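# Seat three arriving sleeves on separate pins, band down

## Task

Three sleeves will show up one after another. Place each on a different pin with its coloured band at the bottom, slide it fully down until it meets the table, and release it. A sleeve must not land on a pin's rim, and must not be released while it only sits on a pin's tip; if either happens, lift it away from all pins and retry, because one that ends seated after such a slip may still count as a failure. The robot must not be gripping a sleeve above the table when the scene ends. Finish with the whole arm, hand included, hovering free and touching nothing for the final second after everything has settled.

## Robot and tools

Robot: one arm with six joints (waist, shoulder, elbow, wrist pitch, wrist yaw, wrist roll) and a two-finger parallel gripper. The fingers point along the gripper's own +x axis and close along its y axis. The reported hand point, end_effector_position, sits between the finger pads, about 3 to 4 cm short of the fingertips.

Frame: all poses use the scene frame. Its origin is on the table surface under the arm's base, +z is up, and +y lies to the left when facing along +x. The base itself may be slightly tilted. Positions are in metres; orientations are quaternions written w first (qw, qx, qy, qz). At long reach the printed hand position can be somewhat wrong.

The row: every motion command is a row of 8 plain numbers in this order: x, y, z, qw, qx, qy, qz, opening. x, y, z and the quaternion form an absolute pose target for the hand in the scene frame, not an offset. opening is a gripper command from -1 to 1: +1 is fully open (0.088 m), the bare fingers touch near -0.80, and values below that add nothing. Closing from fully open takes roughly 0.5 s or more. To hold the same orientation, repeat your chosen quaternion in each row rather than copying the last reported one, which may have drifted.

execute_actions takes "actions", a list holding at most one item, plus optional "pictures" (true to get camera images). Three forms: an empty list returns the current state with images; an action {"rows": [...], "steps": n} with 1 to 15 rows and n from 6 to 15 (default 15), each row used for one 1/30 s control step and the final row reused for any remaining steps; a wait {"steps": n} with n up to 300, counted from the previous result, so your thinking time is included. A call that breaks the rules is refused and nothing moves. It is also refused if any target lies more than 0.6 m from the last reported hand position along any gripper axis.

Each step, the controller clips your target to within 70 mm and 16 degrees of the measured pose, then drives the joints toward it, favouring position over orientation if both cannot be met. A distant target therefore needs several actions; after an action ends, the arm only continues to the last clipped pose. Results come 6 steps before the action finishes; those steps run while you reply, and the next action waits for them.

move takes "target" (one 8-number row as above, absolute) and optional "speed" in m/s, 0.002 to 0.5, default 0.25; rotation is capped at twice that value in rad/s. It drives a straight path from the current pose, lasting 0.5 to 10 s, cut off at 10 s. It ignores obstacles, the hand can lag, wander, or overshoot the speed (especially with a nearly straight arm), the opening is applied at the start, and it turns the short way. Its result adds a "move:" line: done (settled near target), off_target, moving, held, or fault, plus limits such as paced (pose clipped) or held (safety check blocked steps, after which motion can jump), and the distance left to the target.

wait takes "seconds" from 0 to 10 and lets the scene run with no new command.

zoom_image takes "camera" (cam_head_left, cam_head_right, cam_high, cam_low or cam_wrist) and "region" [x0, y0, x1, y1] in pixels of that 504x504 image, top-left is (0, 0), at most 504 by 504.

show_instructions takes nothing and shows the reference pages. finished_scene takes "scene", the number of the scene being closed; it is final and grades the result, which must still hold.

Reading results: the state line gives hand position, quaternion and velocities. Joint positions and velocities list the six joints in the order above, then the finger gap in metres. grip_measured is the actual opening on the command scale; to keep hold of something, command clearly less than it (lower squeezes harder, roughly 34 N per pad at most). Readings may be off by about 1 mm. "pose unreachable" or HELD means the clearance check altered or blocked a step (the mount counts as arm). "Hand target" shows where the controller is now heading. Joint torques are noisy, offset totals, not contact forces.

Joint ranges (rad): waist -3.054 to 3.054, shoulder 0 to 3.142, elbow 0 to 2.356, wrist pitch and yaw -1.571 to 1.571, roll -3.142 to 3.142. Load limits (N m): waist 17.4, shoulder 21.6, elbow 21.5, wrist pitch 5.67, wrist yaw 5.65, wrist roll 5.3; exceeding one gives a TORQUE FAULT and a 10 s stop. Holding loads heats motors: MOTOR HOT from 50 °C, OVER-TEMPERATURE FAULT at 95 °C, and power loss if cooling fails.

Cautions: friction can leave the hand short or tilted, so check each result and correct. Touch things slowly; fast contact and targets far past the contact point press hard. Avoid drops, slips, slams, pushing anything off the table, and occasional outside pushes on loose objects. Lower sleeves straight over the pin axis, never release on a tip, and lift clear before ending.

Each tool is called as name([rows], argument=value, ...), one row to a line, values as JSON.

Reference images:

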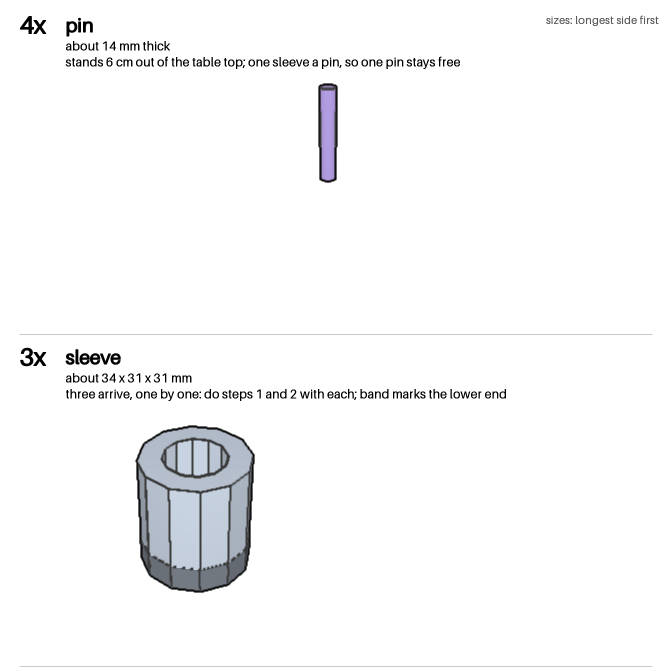

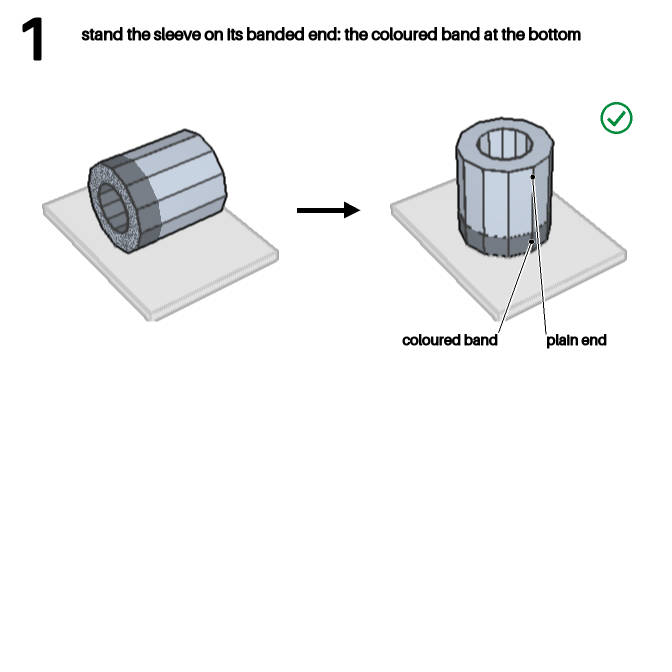

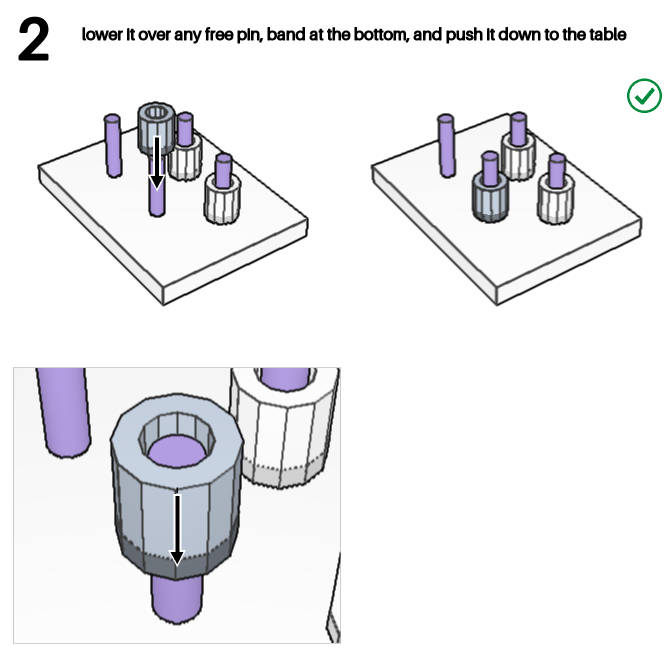

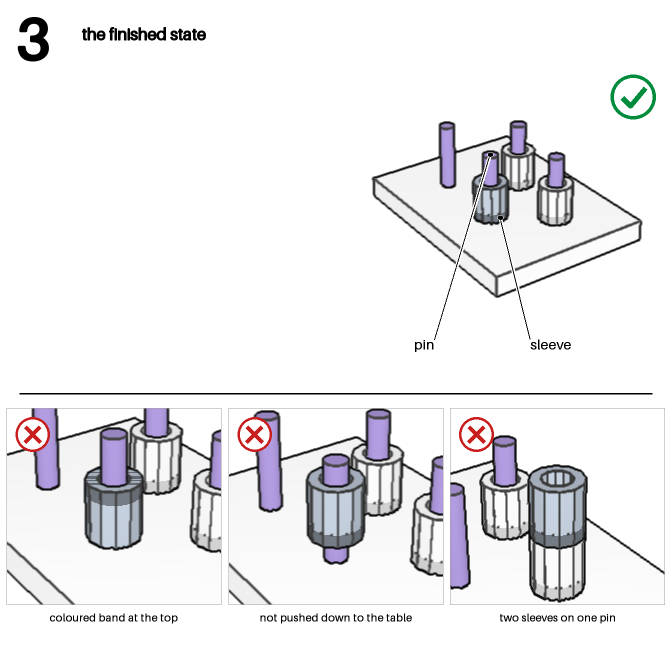

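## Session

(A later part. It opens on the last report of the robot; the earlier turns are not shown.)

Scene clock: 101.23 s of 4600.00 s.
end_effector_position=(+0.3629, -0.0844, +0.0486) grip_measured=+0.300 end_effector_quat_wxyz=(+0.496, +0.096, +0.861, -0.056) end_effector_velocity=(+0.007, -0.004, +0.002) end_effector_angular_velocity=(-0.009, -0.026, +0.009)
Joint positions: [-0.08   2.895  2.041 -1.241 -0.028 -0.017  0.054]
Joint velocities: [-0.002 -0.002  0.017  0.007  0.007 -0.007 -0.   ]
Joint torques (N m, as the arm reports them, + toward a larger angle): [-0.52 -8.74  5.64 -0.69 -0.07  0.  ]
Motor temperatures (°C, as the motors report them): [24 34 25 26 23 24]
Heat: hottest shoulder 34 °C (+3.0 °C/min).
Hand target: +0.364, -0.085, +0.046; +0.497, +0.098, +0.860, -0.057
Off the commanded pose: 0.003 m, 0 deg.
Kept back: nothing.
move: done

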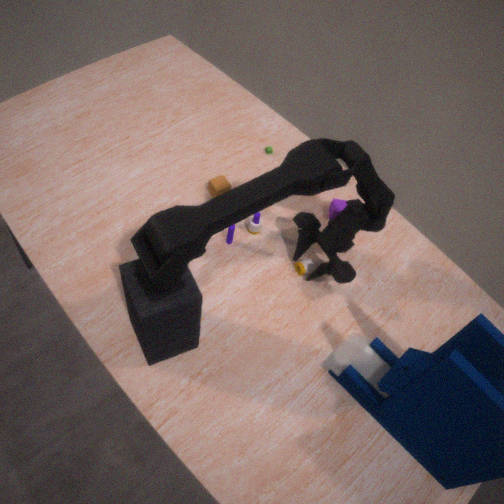

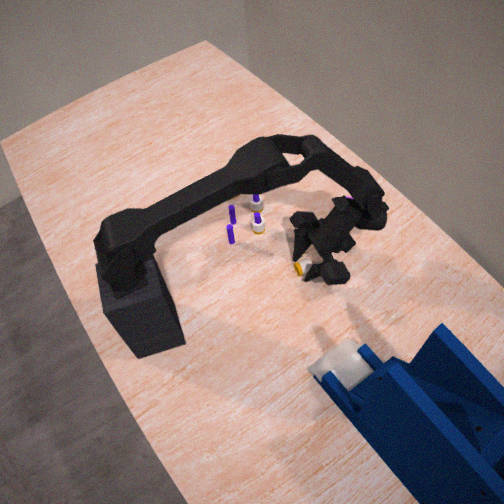

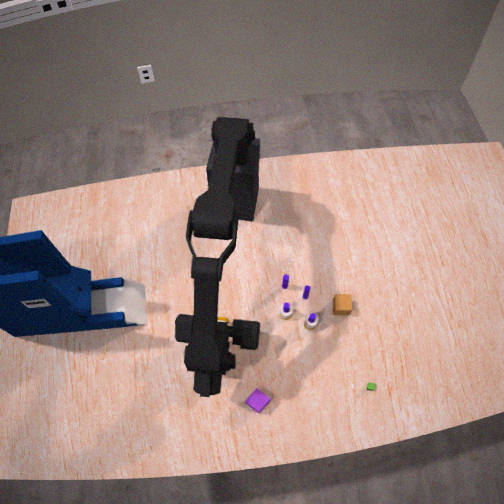

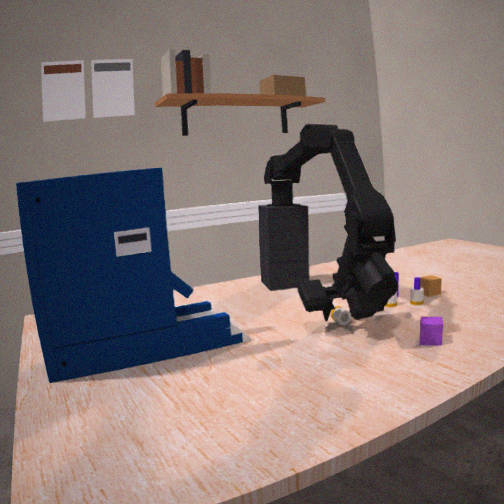

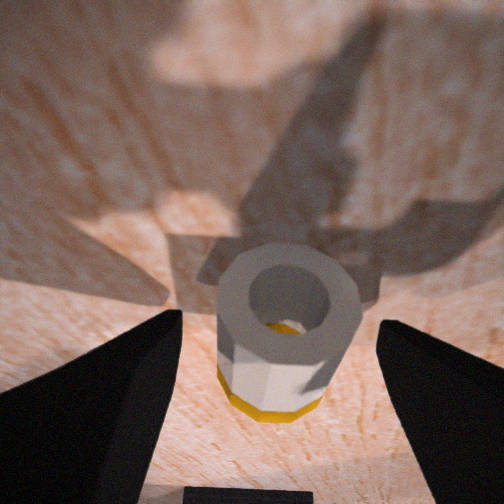

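move(target=[0.364,-0.085,0.045,0.4968,0.098,0.8605,-0.0566,-0.45])

move(target=[0.364,-0.085,0.09,0.4968,0.098,0.8605,-0.0566,-0.45])

move(target=[0.42,-0.06,0.065,0.9636,0.0181,0.2582,-0.0674,-0.45], speed=0.4)

move(target=[0.42,-0.06,0.04,0.9636,0.0181,0.2582,-0.0674,-0.45], speed=0.04)

Scene clock: 102.17 s of 4600.00 s.
end_effector_position=(+0.3632, -0.0845, +0.0483) grip_measured=-0.189 end_effector_quat_wxyz=(+0.496, +0.096, +0.861, -0.056) end_effector_velocity=(+0.002, +0.004, -0.000) end_effector_angular_velocity=(+0.040, -0.017, -0.002)
Joint positions: [-0.08   2.896  2.043 -1.241 -0.028 -0.017  0.03 ]
Joint velocities: [-0.002 -0.002 -0.002  0.007 -0.037 -0.022  0.   ]
Joint torques (N m, as the arm reports them, + toward a larger angle): [-0.52 -8.55  5.74 -0.57 -0.07  0.01]
Motor temperatures (°C, as the motors report them): [24 34 25 26 23 24]
Heat: hottest shoulder 34 °C (+3.0 °C/min).
Hand target: +0.364, -0.085, +0.045; +0.497, +0.098, +0.860, -0.057
Off the commanded pose: 0.003 m, 0 deg.
Kept back: nothing.
move: done

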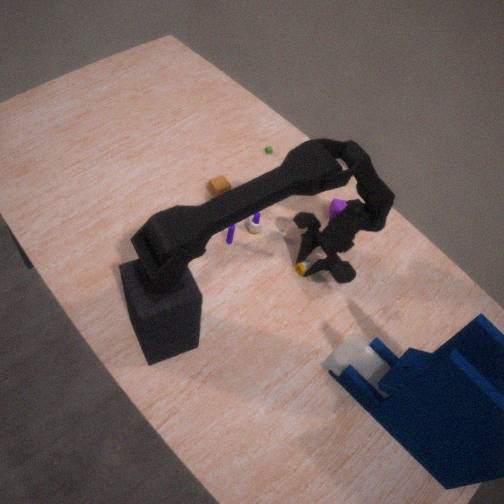

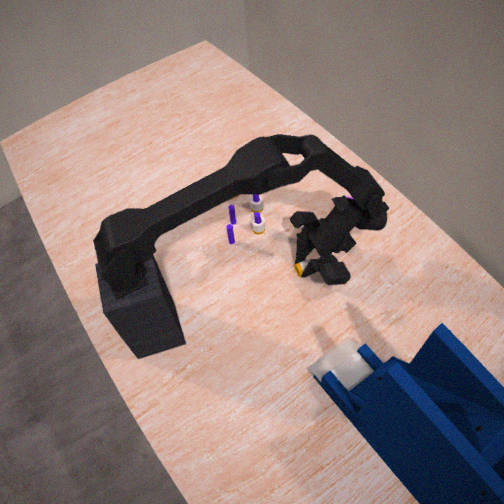

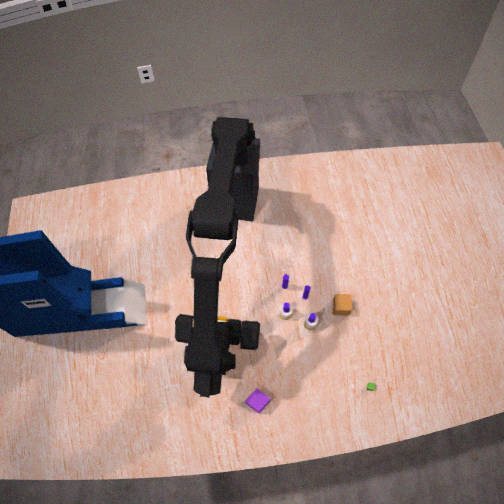

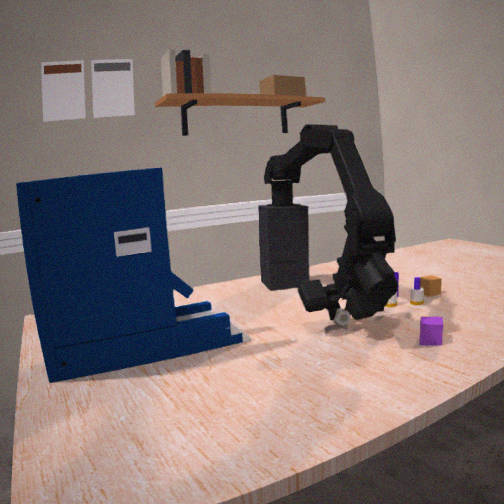

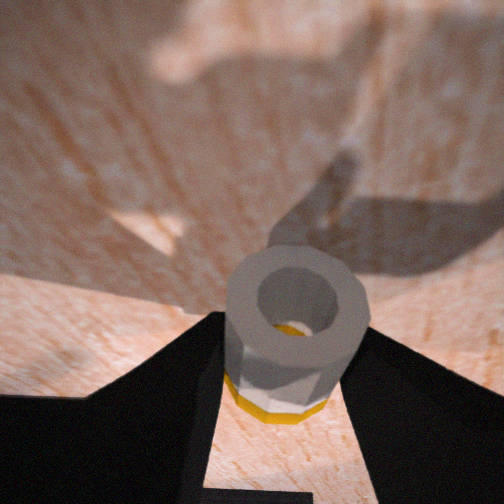

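Scene clock: 103.13 s of 4600.00 s.
end_effector_position=(+0.3630, -0.0836, +0.0847) grip_measured=-0.189 end_effector_quat_wxyz=(+0.494, +0.097, +0.862, -0.057) end_effector_velocity=(-0.001, +0.001, +0.001) end_effector_angular_velocity=(+0.011, +0.005, -0.000)
Joint positions: [-0.082  2.8    2.002 -1.301 -0.028 -0.017  0.03 ]
Joint velocities: [-0.002 -0.002 -0.002 -0.007 -0.007 -0.007 -0.   ]
Joint torques (N m, as the arm reports them, + toward a larger angle): [ -0.7  -11.14   4.33  -1.15  -0.02  -0.07]
Motor temperatures (°C, as the motors report them): [24 34 25 26 23 24]
Heat: hottest shoulder 34 °C (+3.0 °C/min).
Hand target: +0.364, -0.085, +0.090; +0.497, +0.098, +0.861, -0.057
Off the commanded pose: 0.006 m, 0 deg.
Kept back: nothing.
move: done

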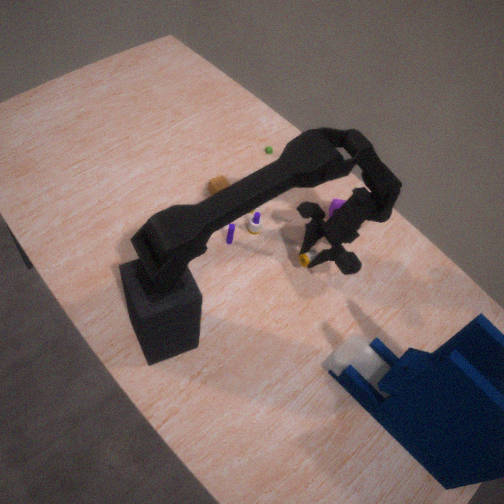

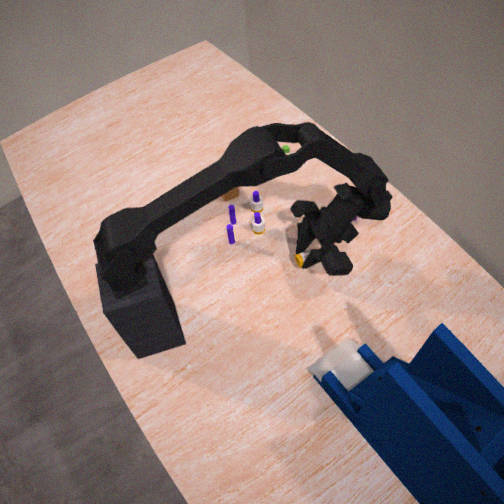

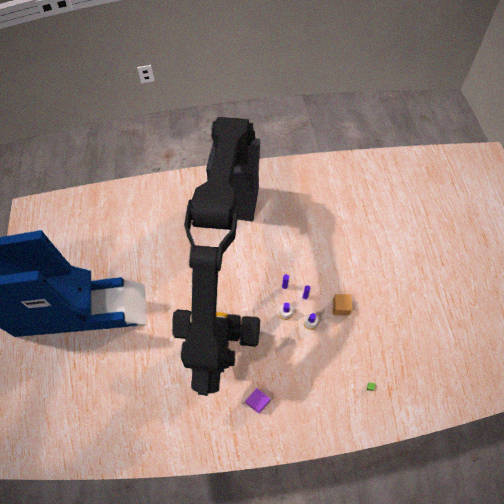

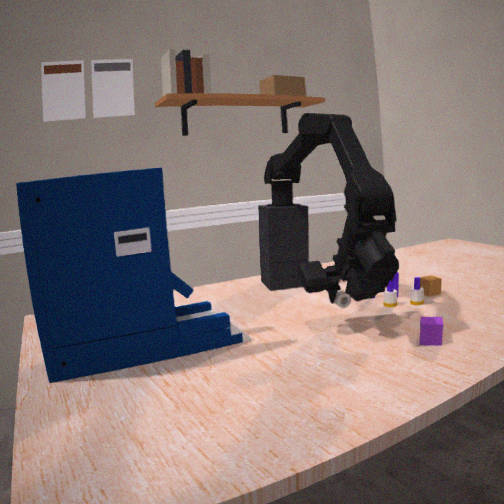

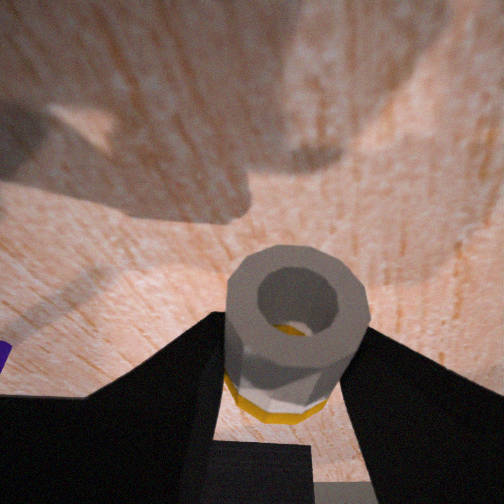

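Scene clock: 105.80 s of 4600.00 s.
end_effector_position=(+0.4193, -0.0602, +0.0665) grip_measured=-0.189 end_effector_quat_wxyz=(+0.963, +0.017, +0.260, -0.070) end_effector_velocity=(-0.004, +0.000, -0.006) end_effector_angular_velocity=(-0.001, +0.013, +0.007)
Joint positions: [ 0.011  2.715  0.804  1.389 -0.005  0.033  0.03 ]
Joint velocities: [-0.002  0.017 -0.002  0.007 -0.007 -0.007  0.   ]
Joint torques (N m, as the arm reports them, + toward a larger angle): [ 0.01 -6.34  2.89  2.15  0.16  0.19]
Motor temperatures (°C, as the motors report them): [24 34 25 26 23 24]
Heat: hottest shoulder 34 °C (+3.0 °C/min).
Hand target: +0.420, -0.060, +0.065; +0.963, +0.020, +0.258, -0.072
Off the commanded pose: 0.002 m, 0 deg.
Kept back: nothing.
move: done

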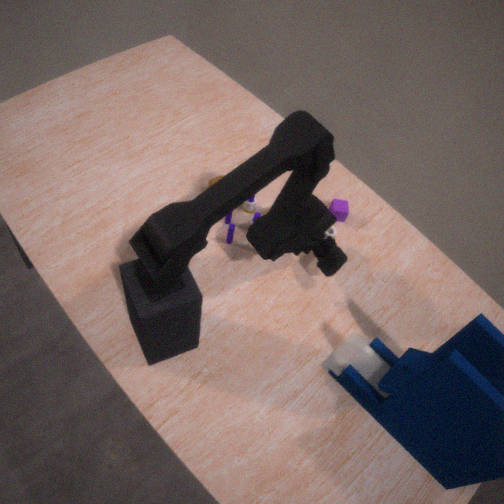

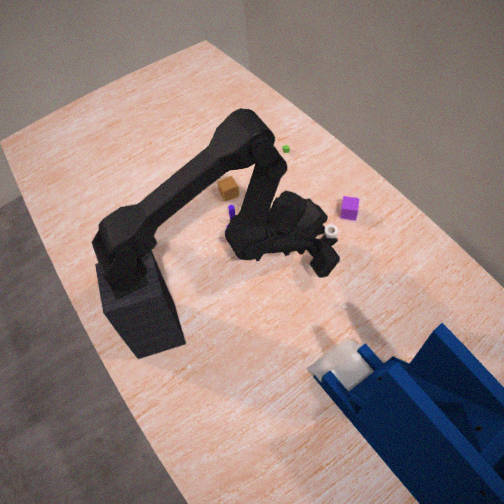

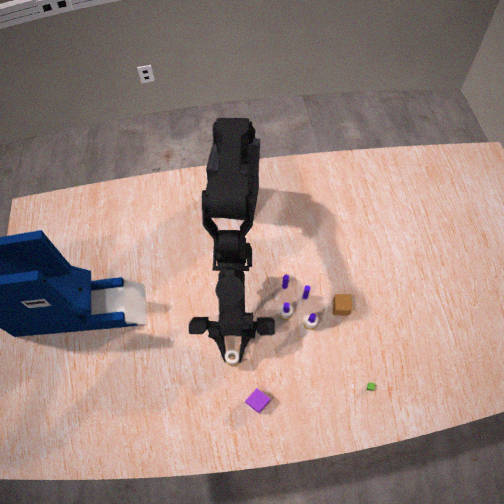

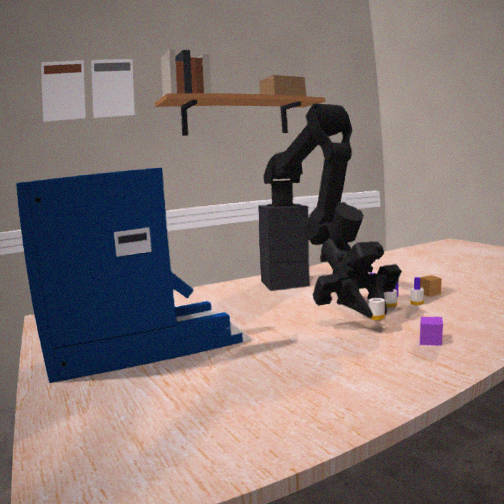

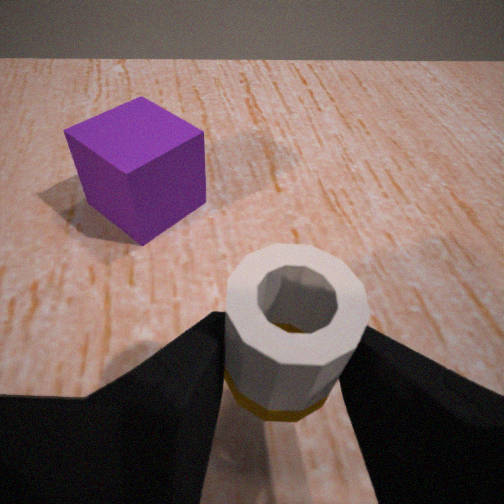

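Scene clock: 106.80 s of 4600.00 s.
end_effector_position=(+0.4194, -0.0611, +0.0415) grip_measured=-0.189 end_effector_quat_wxyz=(+0.963, +0.017, +0.260, -0.070) end_effector_velocity=(+0.005, +0.002, +0.002) end_effector_angular_velocity=(+0.008, -0.018, +0.006)
Joint positions: [ 0.011  2.822  0.872  1.43  -0.005  0.033  0.03 ]
Joint velocities: [ 0.002  0.002  0.012  0.007 -0.007  0.007  0.   ]
Joint torques (N m, as the arm reports them, + toward a larger angle): [-0.17 -6.37  2.61  2.14 -0.12  0.02]
Motor temperatures (°C, as the motors report them): [24 34 25 26 23 24]
Heat: hottest shoulder 34 °C (+3.0 °C/min).
Hand target: +0.420, -0.060, +0.040; +0.964, +0.018, +0.258, -0.067
Off the commanded pose: 0.002 m, 0 deg.
Kept back: nothing.
move: done

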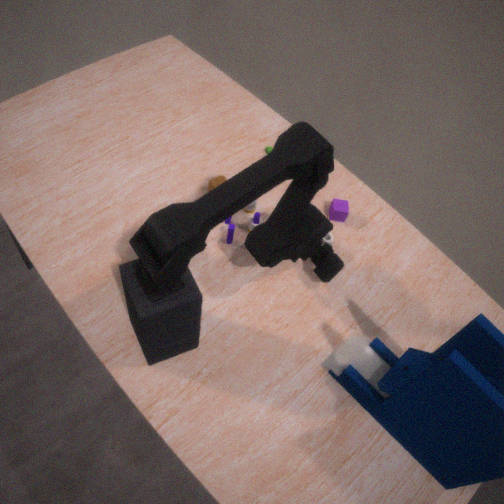

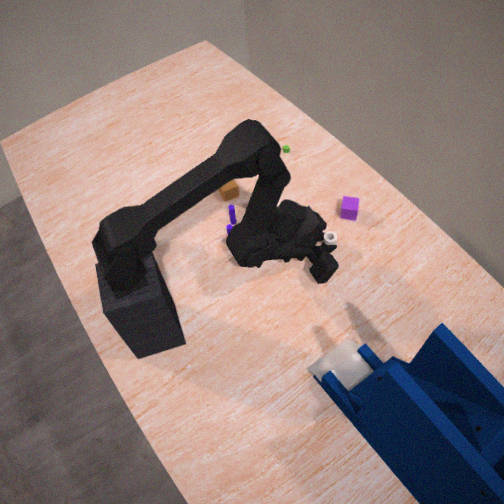

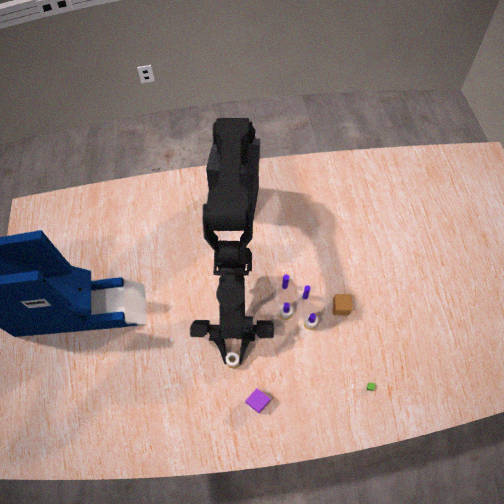

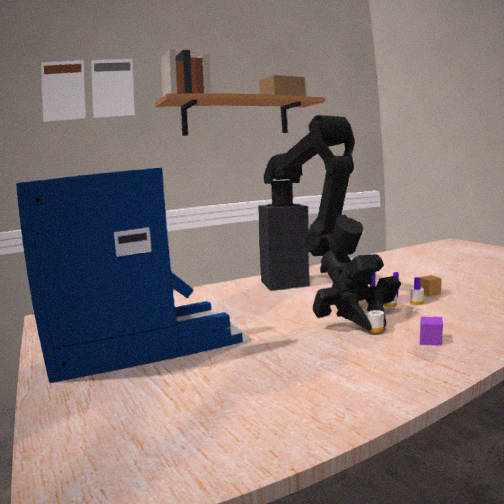

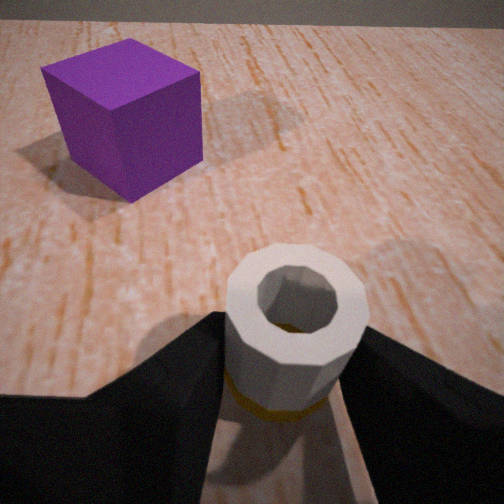

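move(target=[0.42,-0.06,0.033,0.9636,0.0181,0.2582,-0.0674,-0.45], speed=0.03)

Scene clock: 107.73 s of 4600.00 s.
end_effector_position=(+0.4203, -0.0614, +0.0356) grip_measured=-0.189 end_effector_quat_wxyz=(+0.964, +0.017, +0.258, -0.070) end_effector_velocity=(+0.001, -0.000, -0.000) end_effector_angular_velocity=(-0.016, -0.005, +0.015)
Joint positions: [ 0.011  2.849  0.892  1.44  -0.005  0.034  0.03 ]
Joint velocities: [-0.002  0.007  0.007  0.007 -0.007 -0.022 -0.   ]
Joint torques (N m, as the arm reports them, + toward a larger angle): [-0.11 -6.2   2.59  2.02 -0.1   0.03]
Motor temperatures (°C, as the motors report them): [24 34 25 26 23 24]
Heat: hottest shoulder 34 °C (+3.0 °C/min).
Hand target: +0.420, -0.060, +0.033; +0.964, +0.018, +0.258, -0.067
Off the commanded pose: 0.003 m, 0 deg.
Kept back: nothing.
move: done

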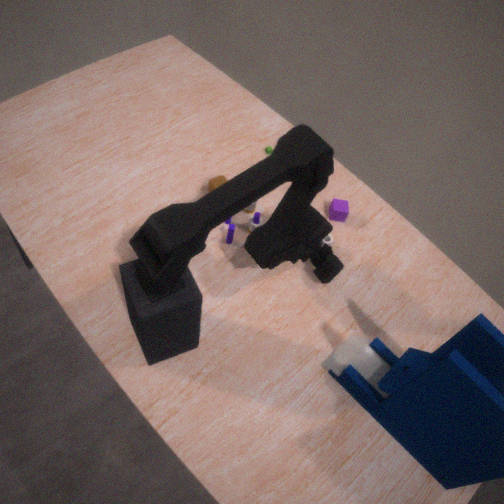

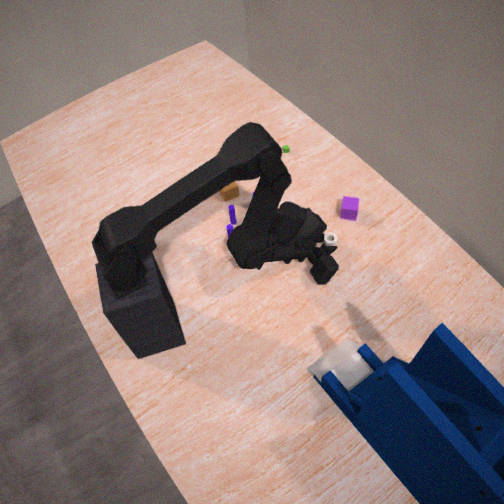

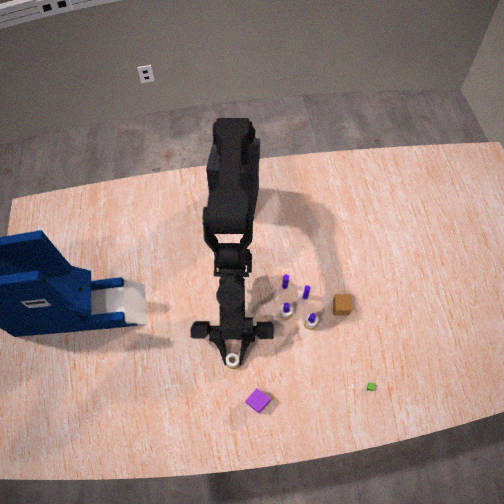

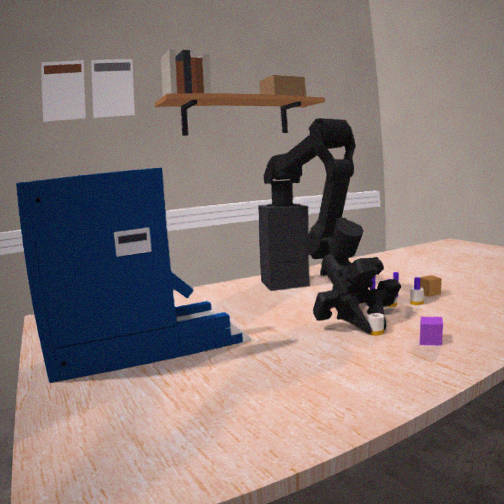

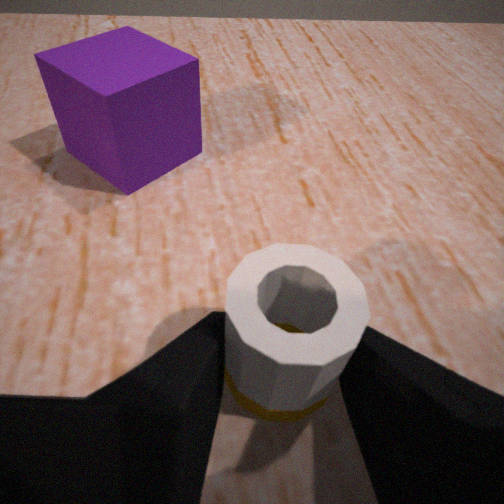

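Just touching.

move(target=[0.42,-0.061,0.036,0.9636,0.0181,0.2582,-0.0674,0.4])

move(target=[0.446,-0.065,0.06,0.7054,0.0494,0.7054,-0.0494,0.4], speed=0.35)

Scene clock: 108.70 s of 4600.00 s.
end_effector_position=(+0.4205, -0.0611, +0.0355) grip_measured=+0.398 end_effector_quat_wxyz=(+0.964, +0.018, +0.257, -0.069) end_effector_velocity=(-0.001, +0.000, -0.001) end_effector_angular_velocity=(+0.011, +0.006, +0.000)
Joint positions: [ 0.011  2.85   0.893  1.441 -0.008  0.034  0.058]
Joint velocities: [-0.002 -0.002 -0.002 -0.007 -0.007  0.007  0.   ]
Joint torques (N m, as the arm reports them, + toward a larger angle): [-0.43 -7.35  1.76  1.68 -0.12 -0.03]
Motor temperatures (°C, as the motors report them): [24 34 25 26 23 24]
Heat: hottest shoulder 34 °C (+3.0 °C/min).
Hand target: +0.420, -0.061, +0.036; +0.964, +0.018, +0.258, -0.067
Off the commanded pose: 0.001 m, 0 deg.
Kept back: nothing.
move: done

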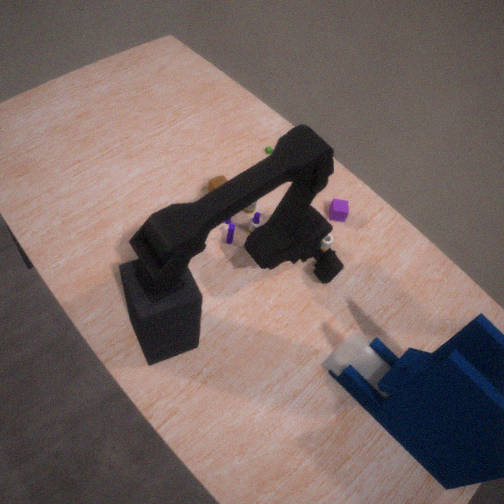

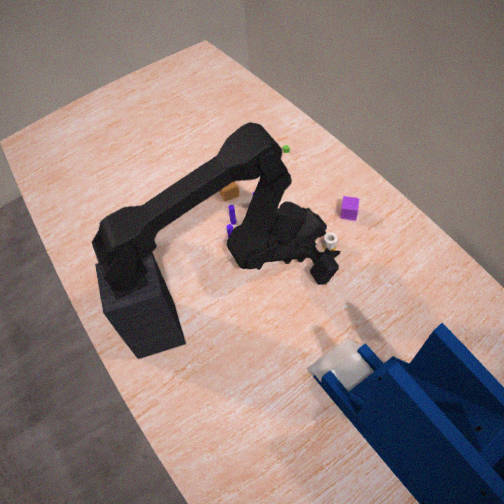

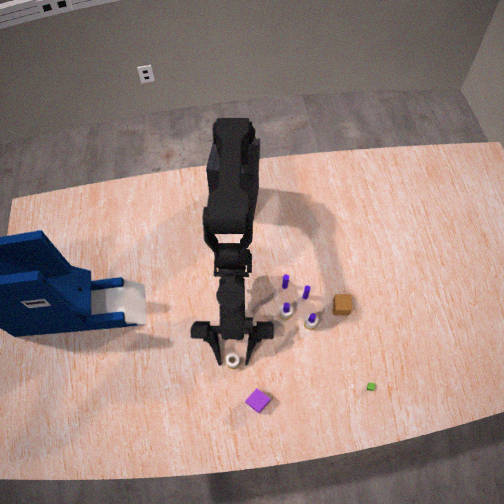

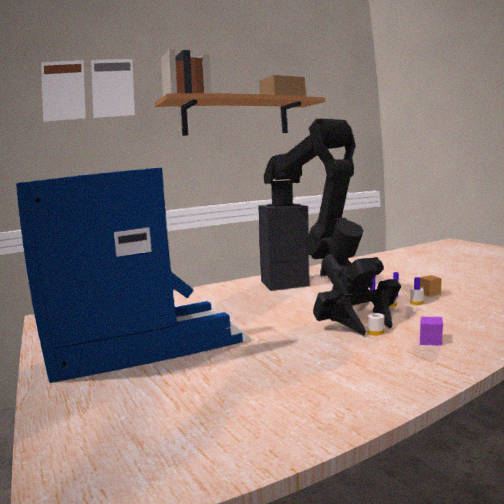

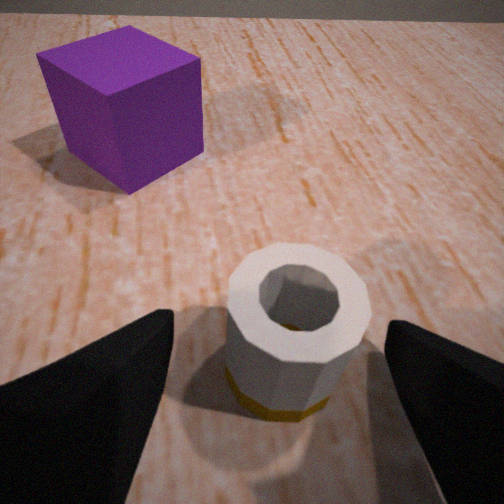

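Scene clock: 110.87 s of 4600.00 s.
end_effector_position=(+0.4447, -0.0636, +0.0618) grip_measured=+0.400 end_effector_quat_wxyz=(+0.706, +0.046, +0.705, -0.051) end_effector_velocity=(-0.001, +0.002, +0.001) end_effector_angular_velocity=(+0.010, +0.021, -0.006)
Joint positions: [ 0.004  2.656  1.729 -0.636 -0.028 -0.003  0.059]
Joint velocities: [ 0.002  0.007  0.022 -0.037 -0.007  0.007 -0.   ]
Joint torques (N m, as the arm reports them, + toward a larger angle): [-0.69 -8.78  6.4  -0.02 -0.12 -0.21]
Motor temperatures (°C, as the motors report them): [24 34 25 26 23 24]
Heat: hottest shoulder 34 °C (+2.0 °C/min).
Hand target: +0.446, -0.065, +0.060; +0.705, +0.046, +0.706, -0.048
Off the commanded pose: 0.003 m, 0 deg.
Kept back: nothing.
move: done

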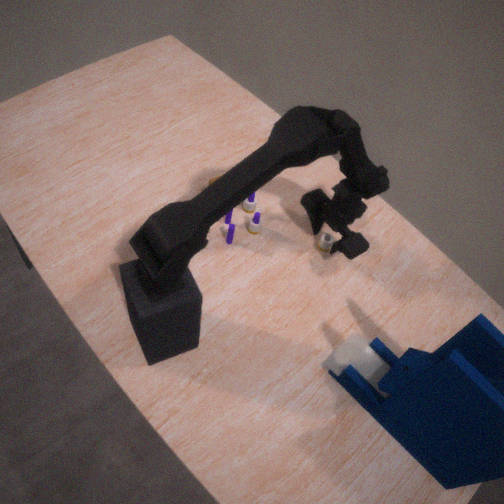

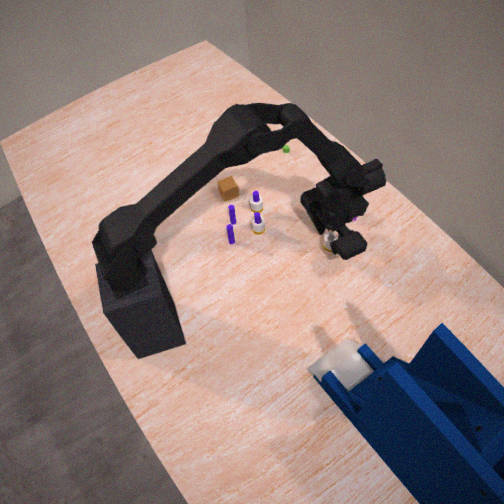

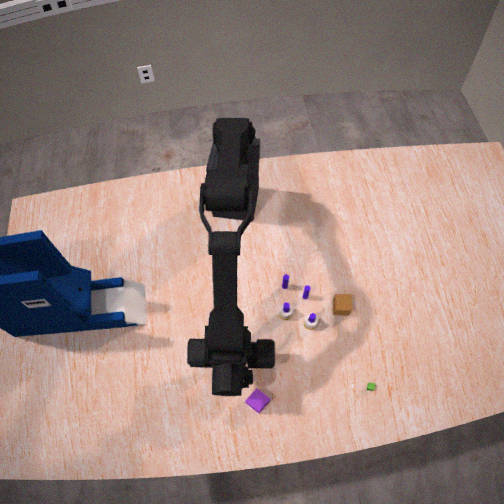

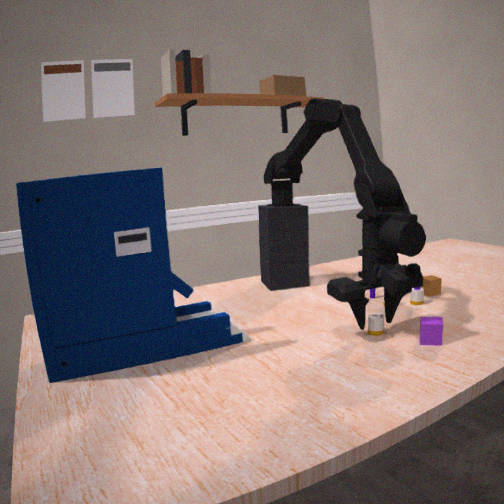

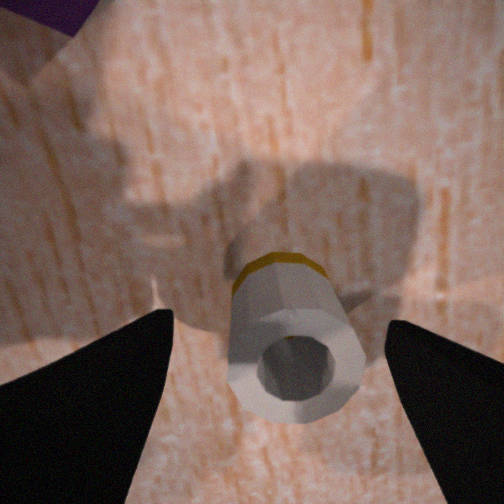

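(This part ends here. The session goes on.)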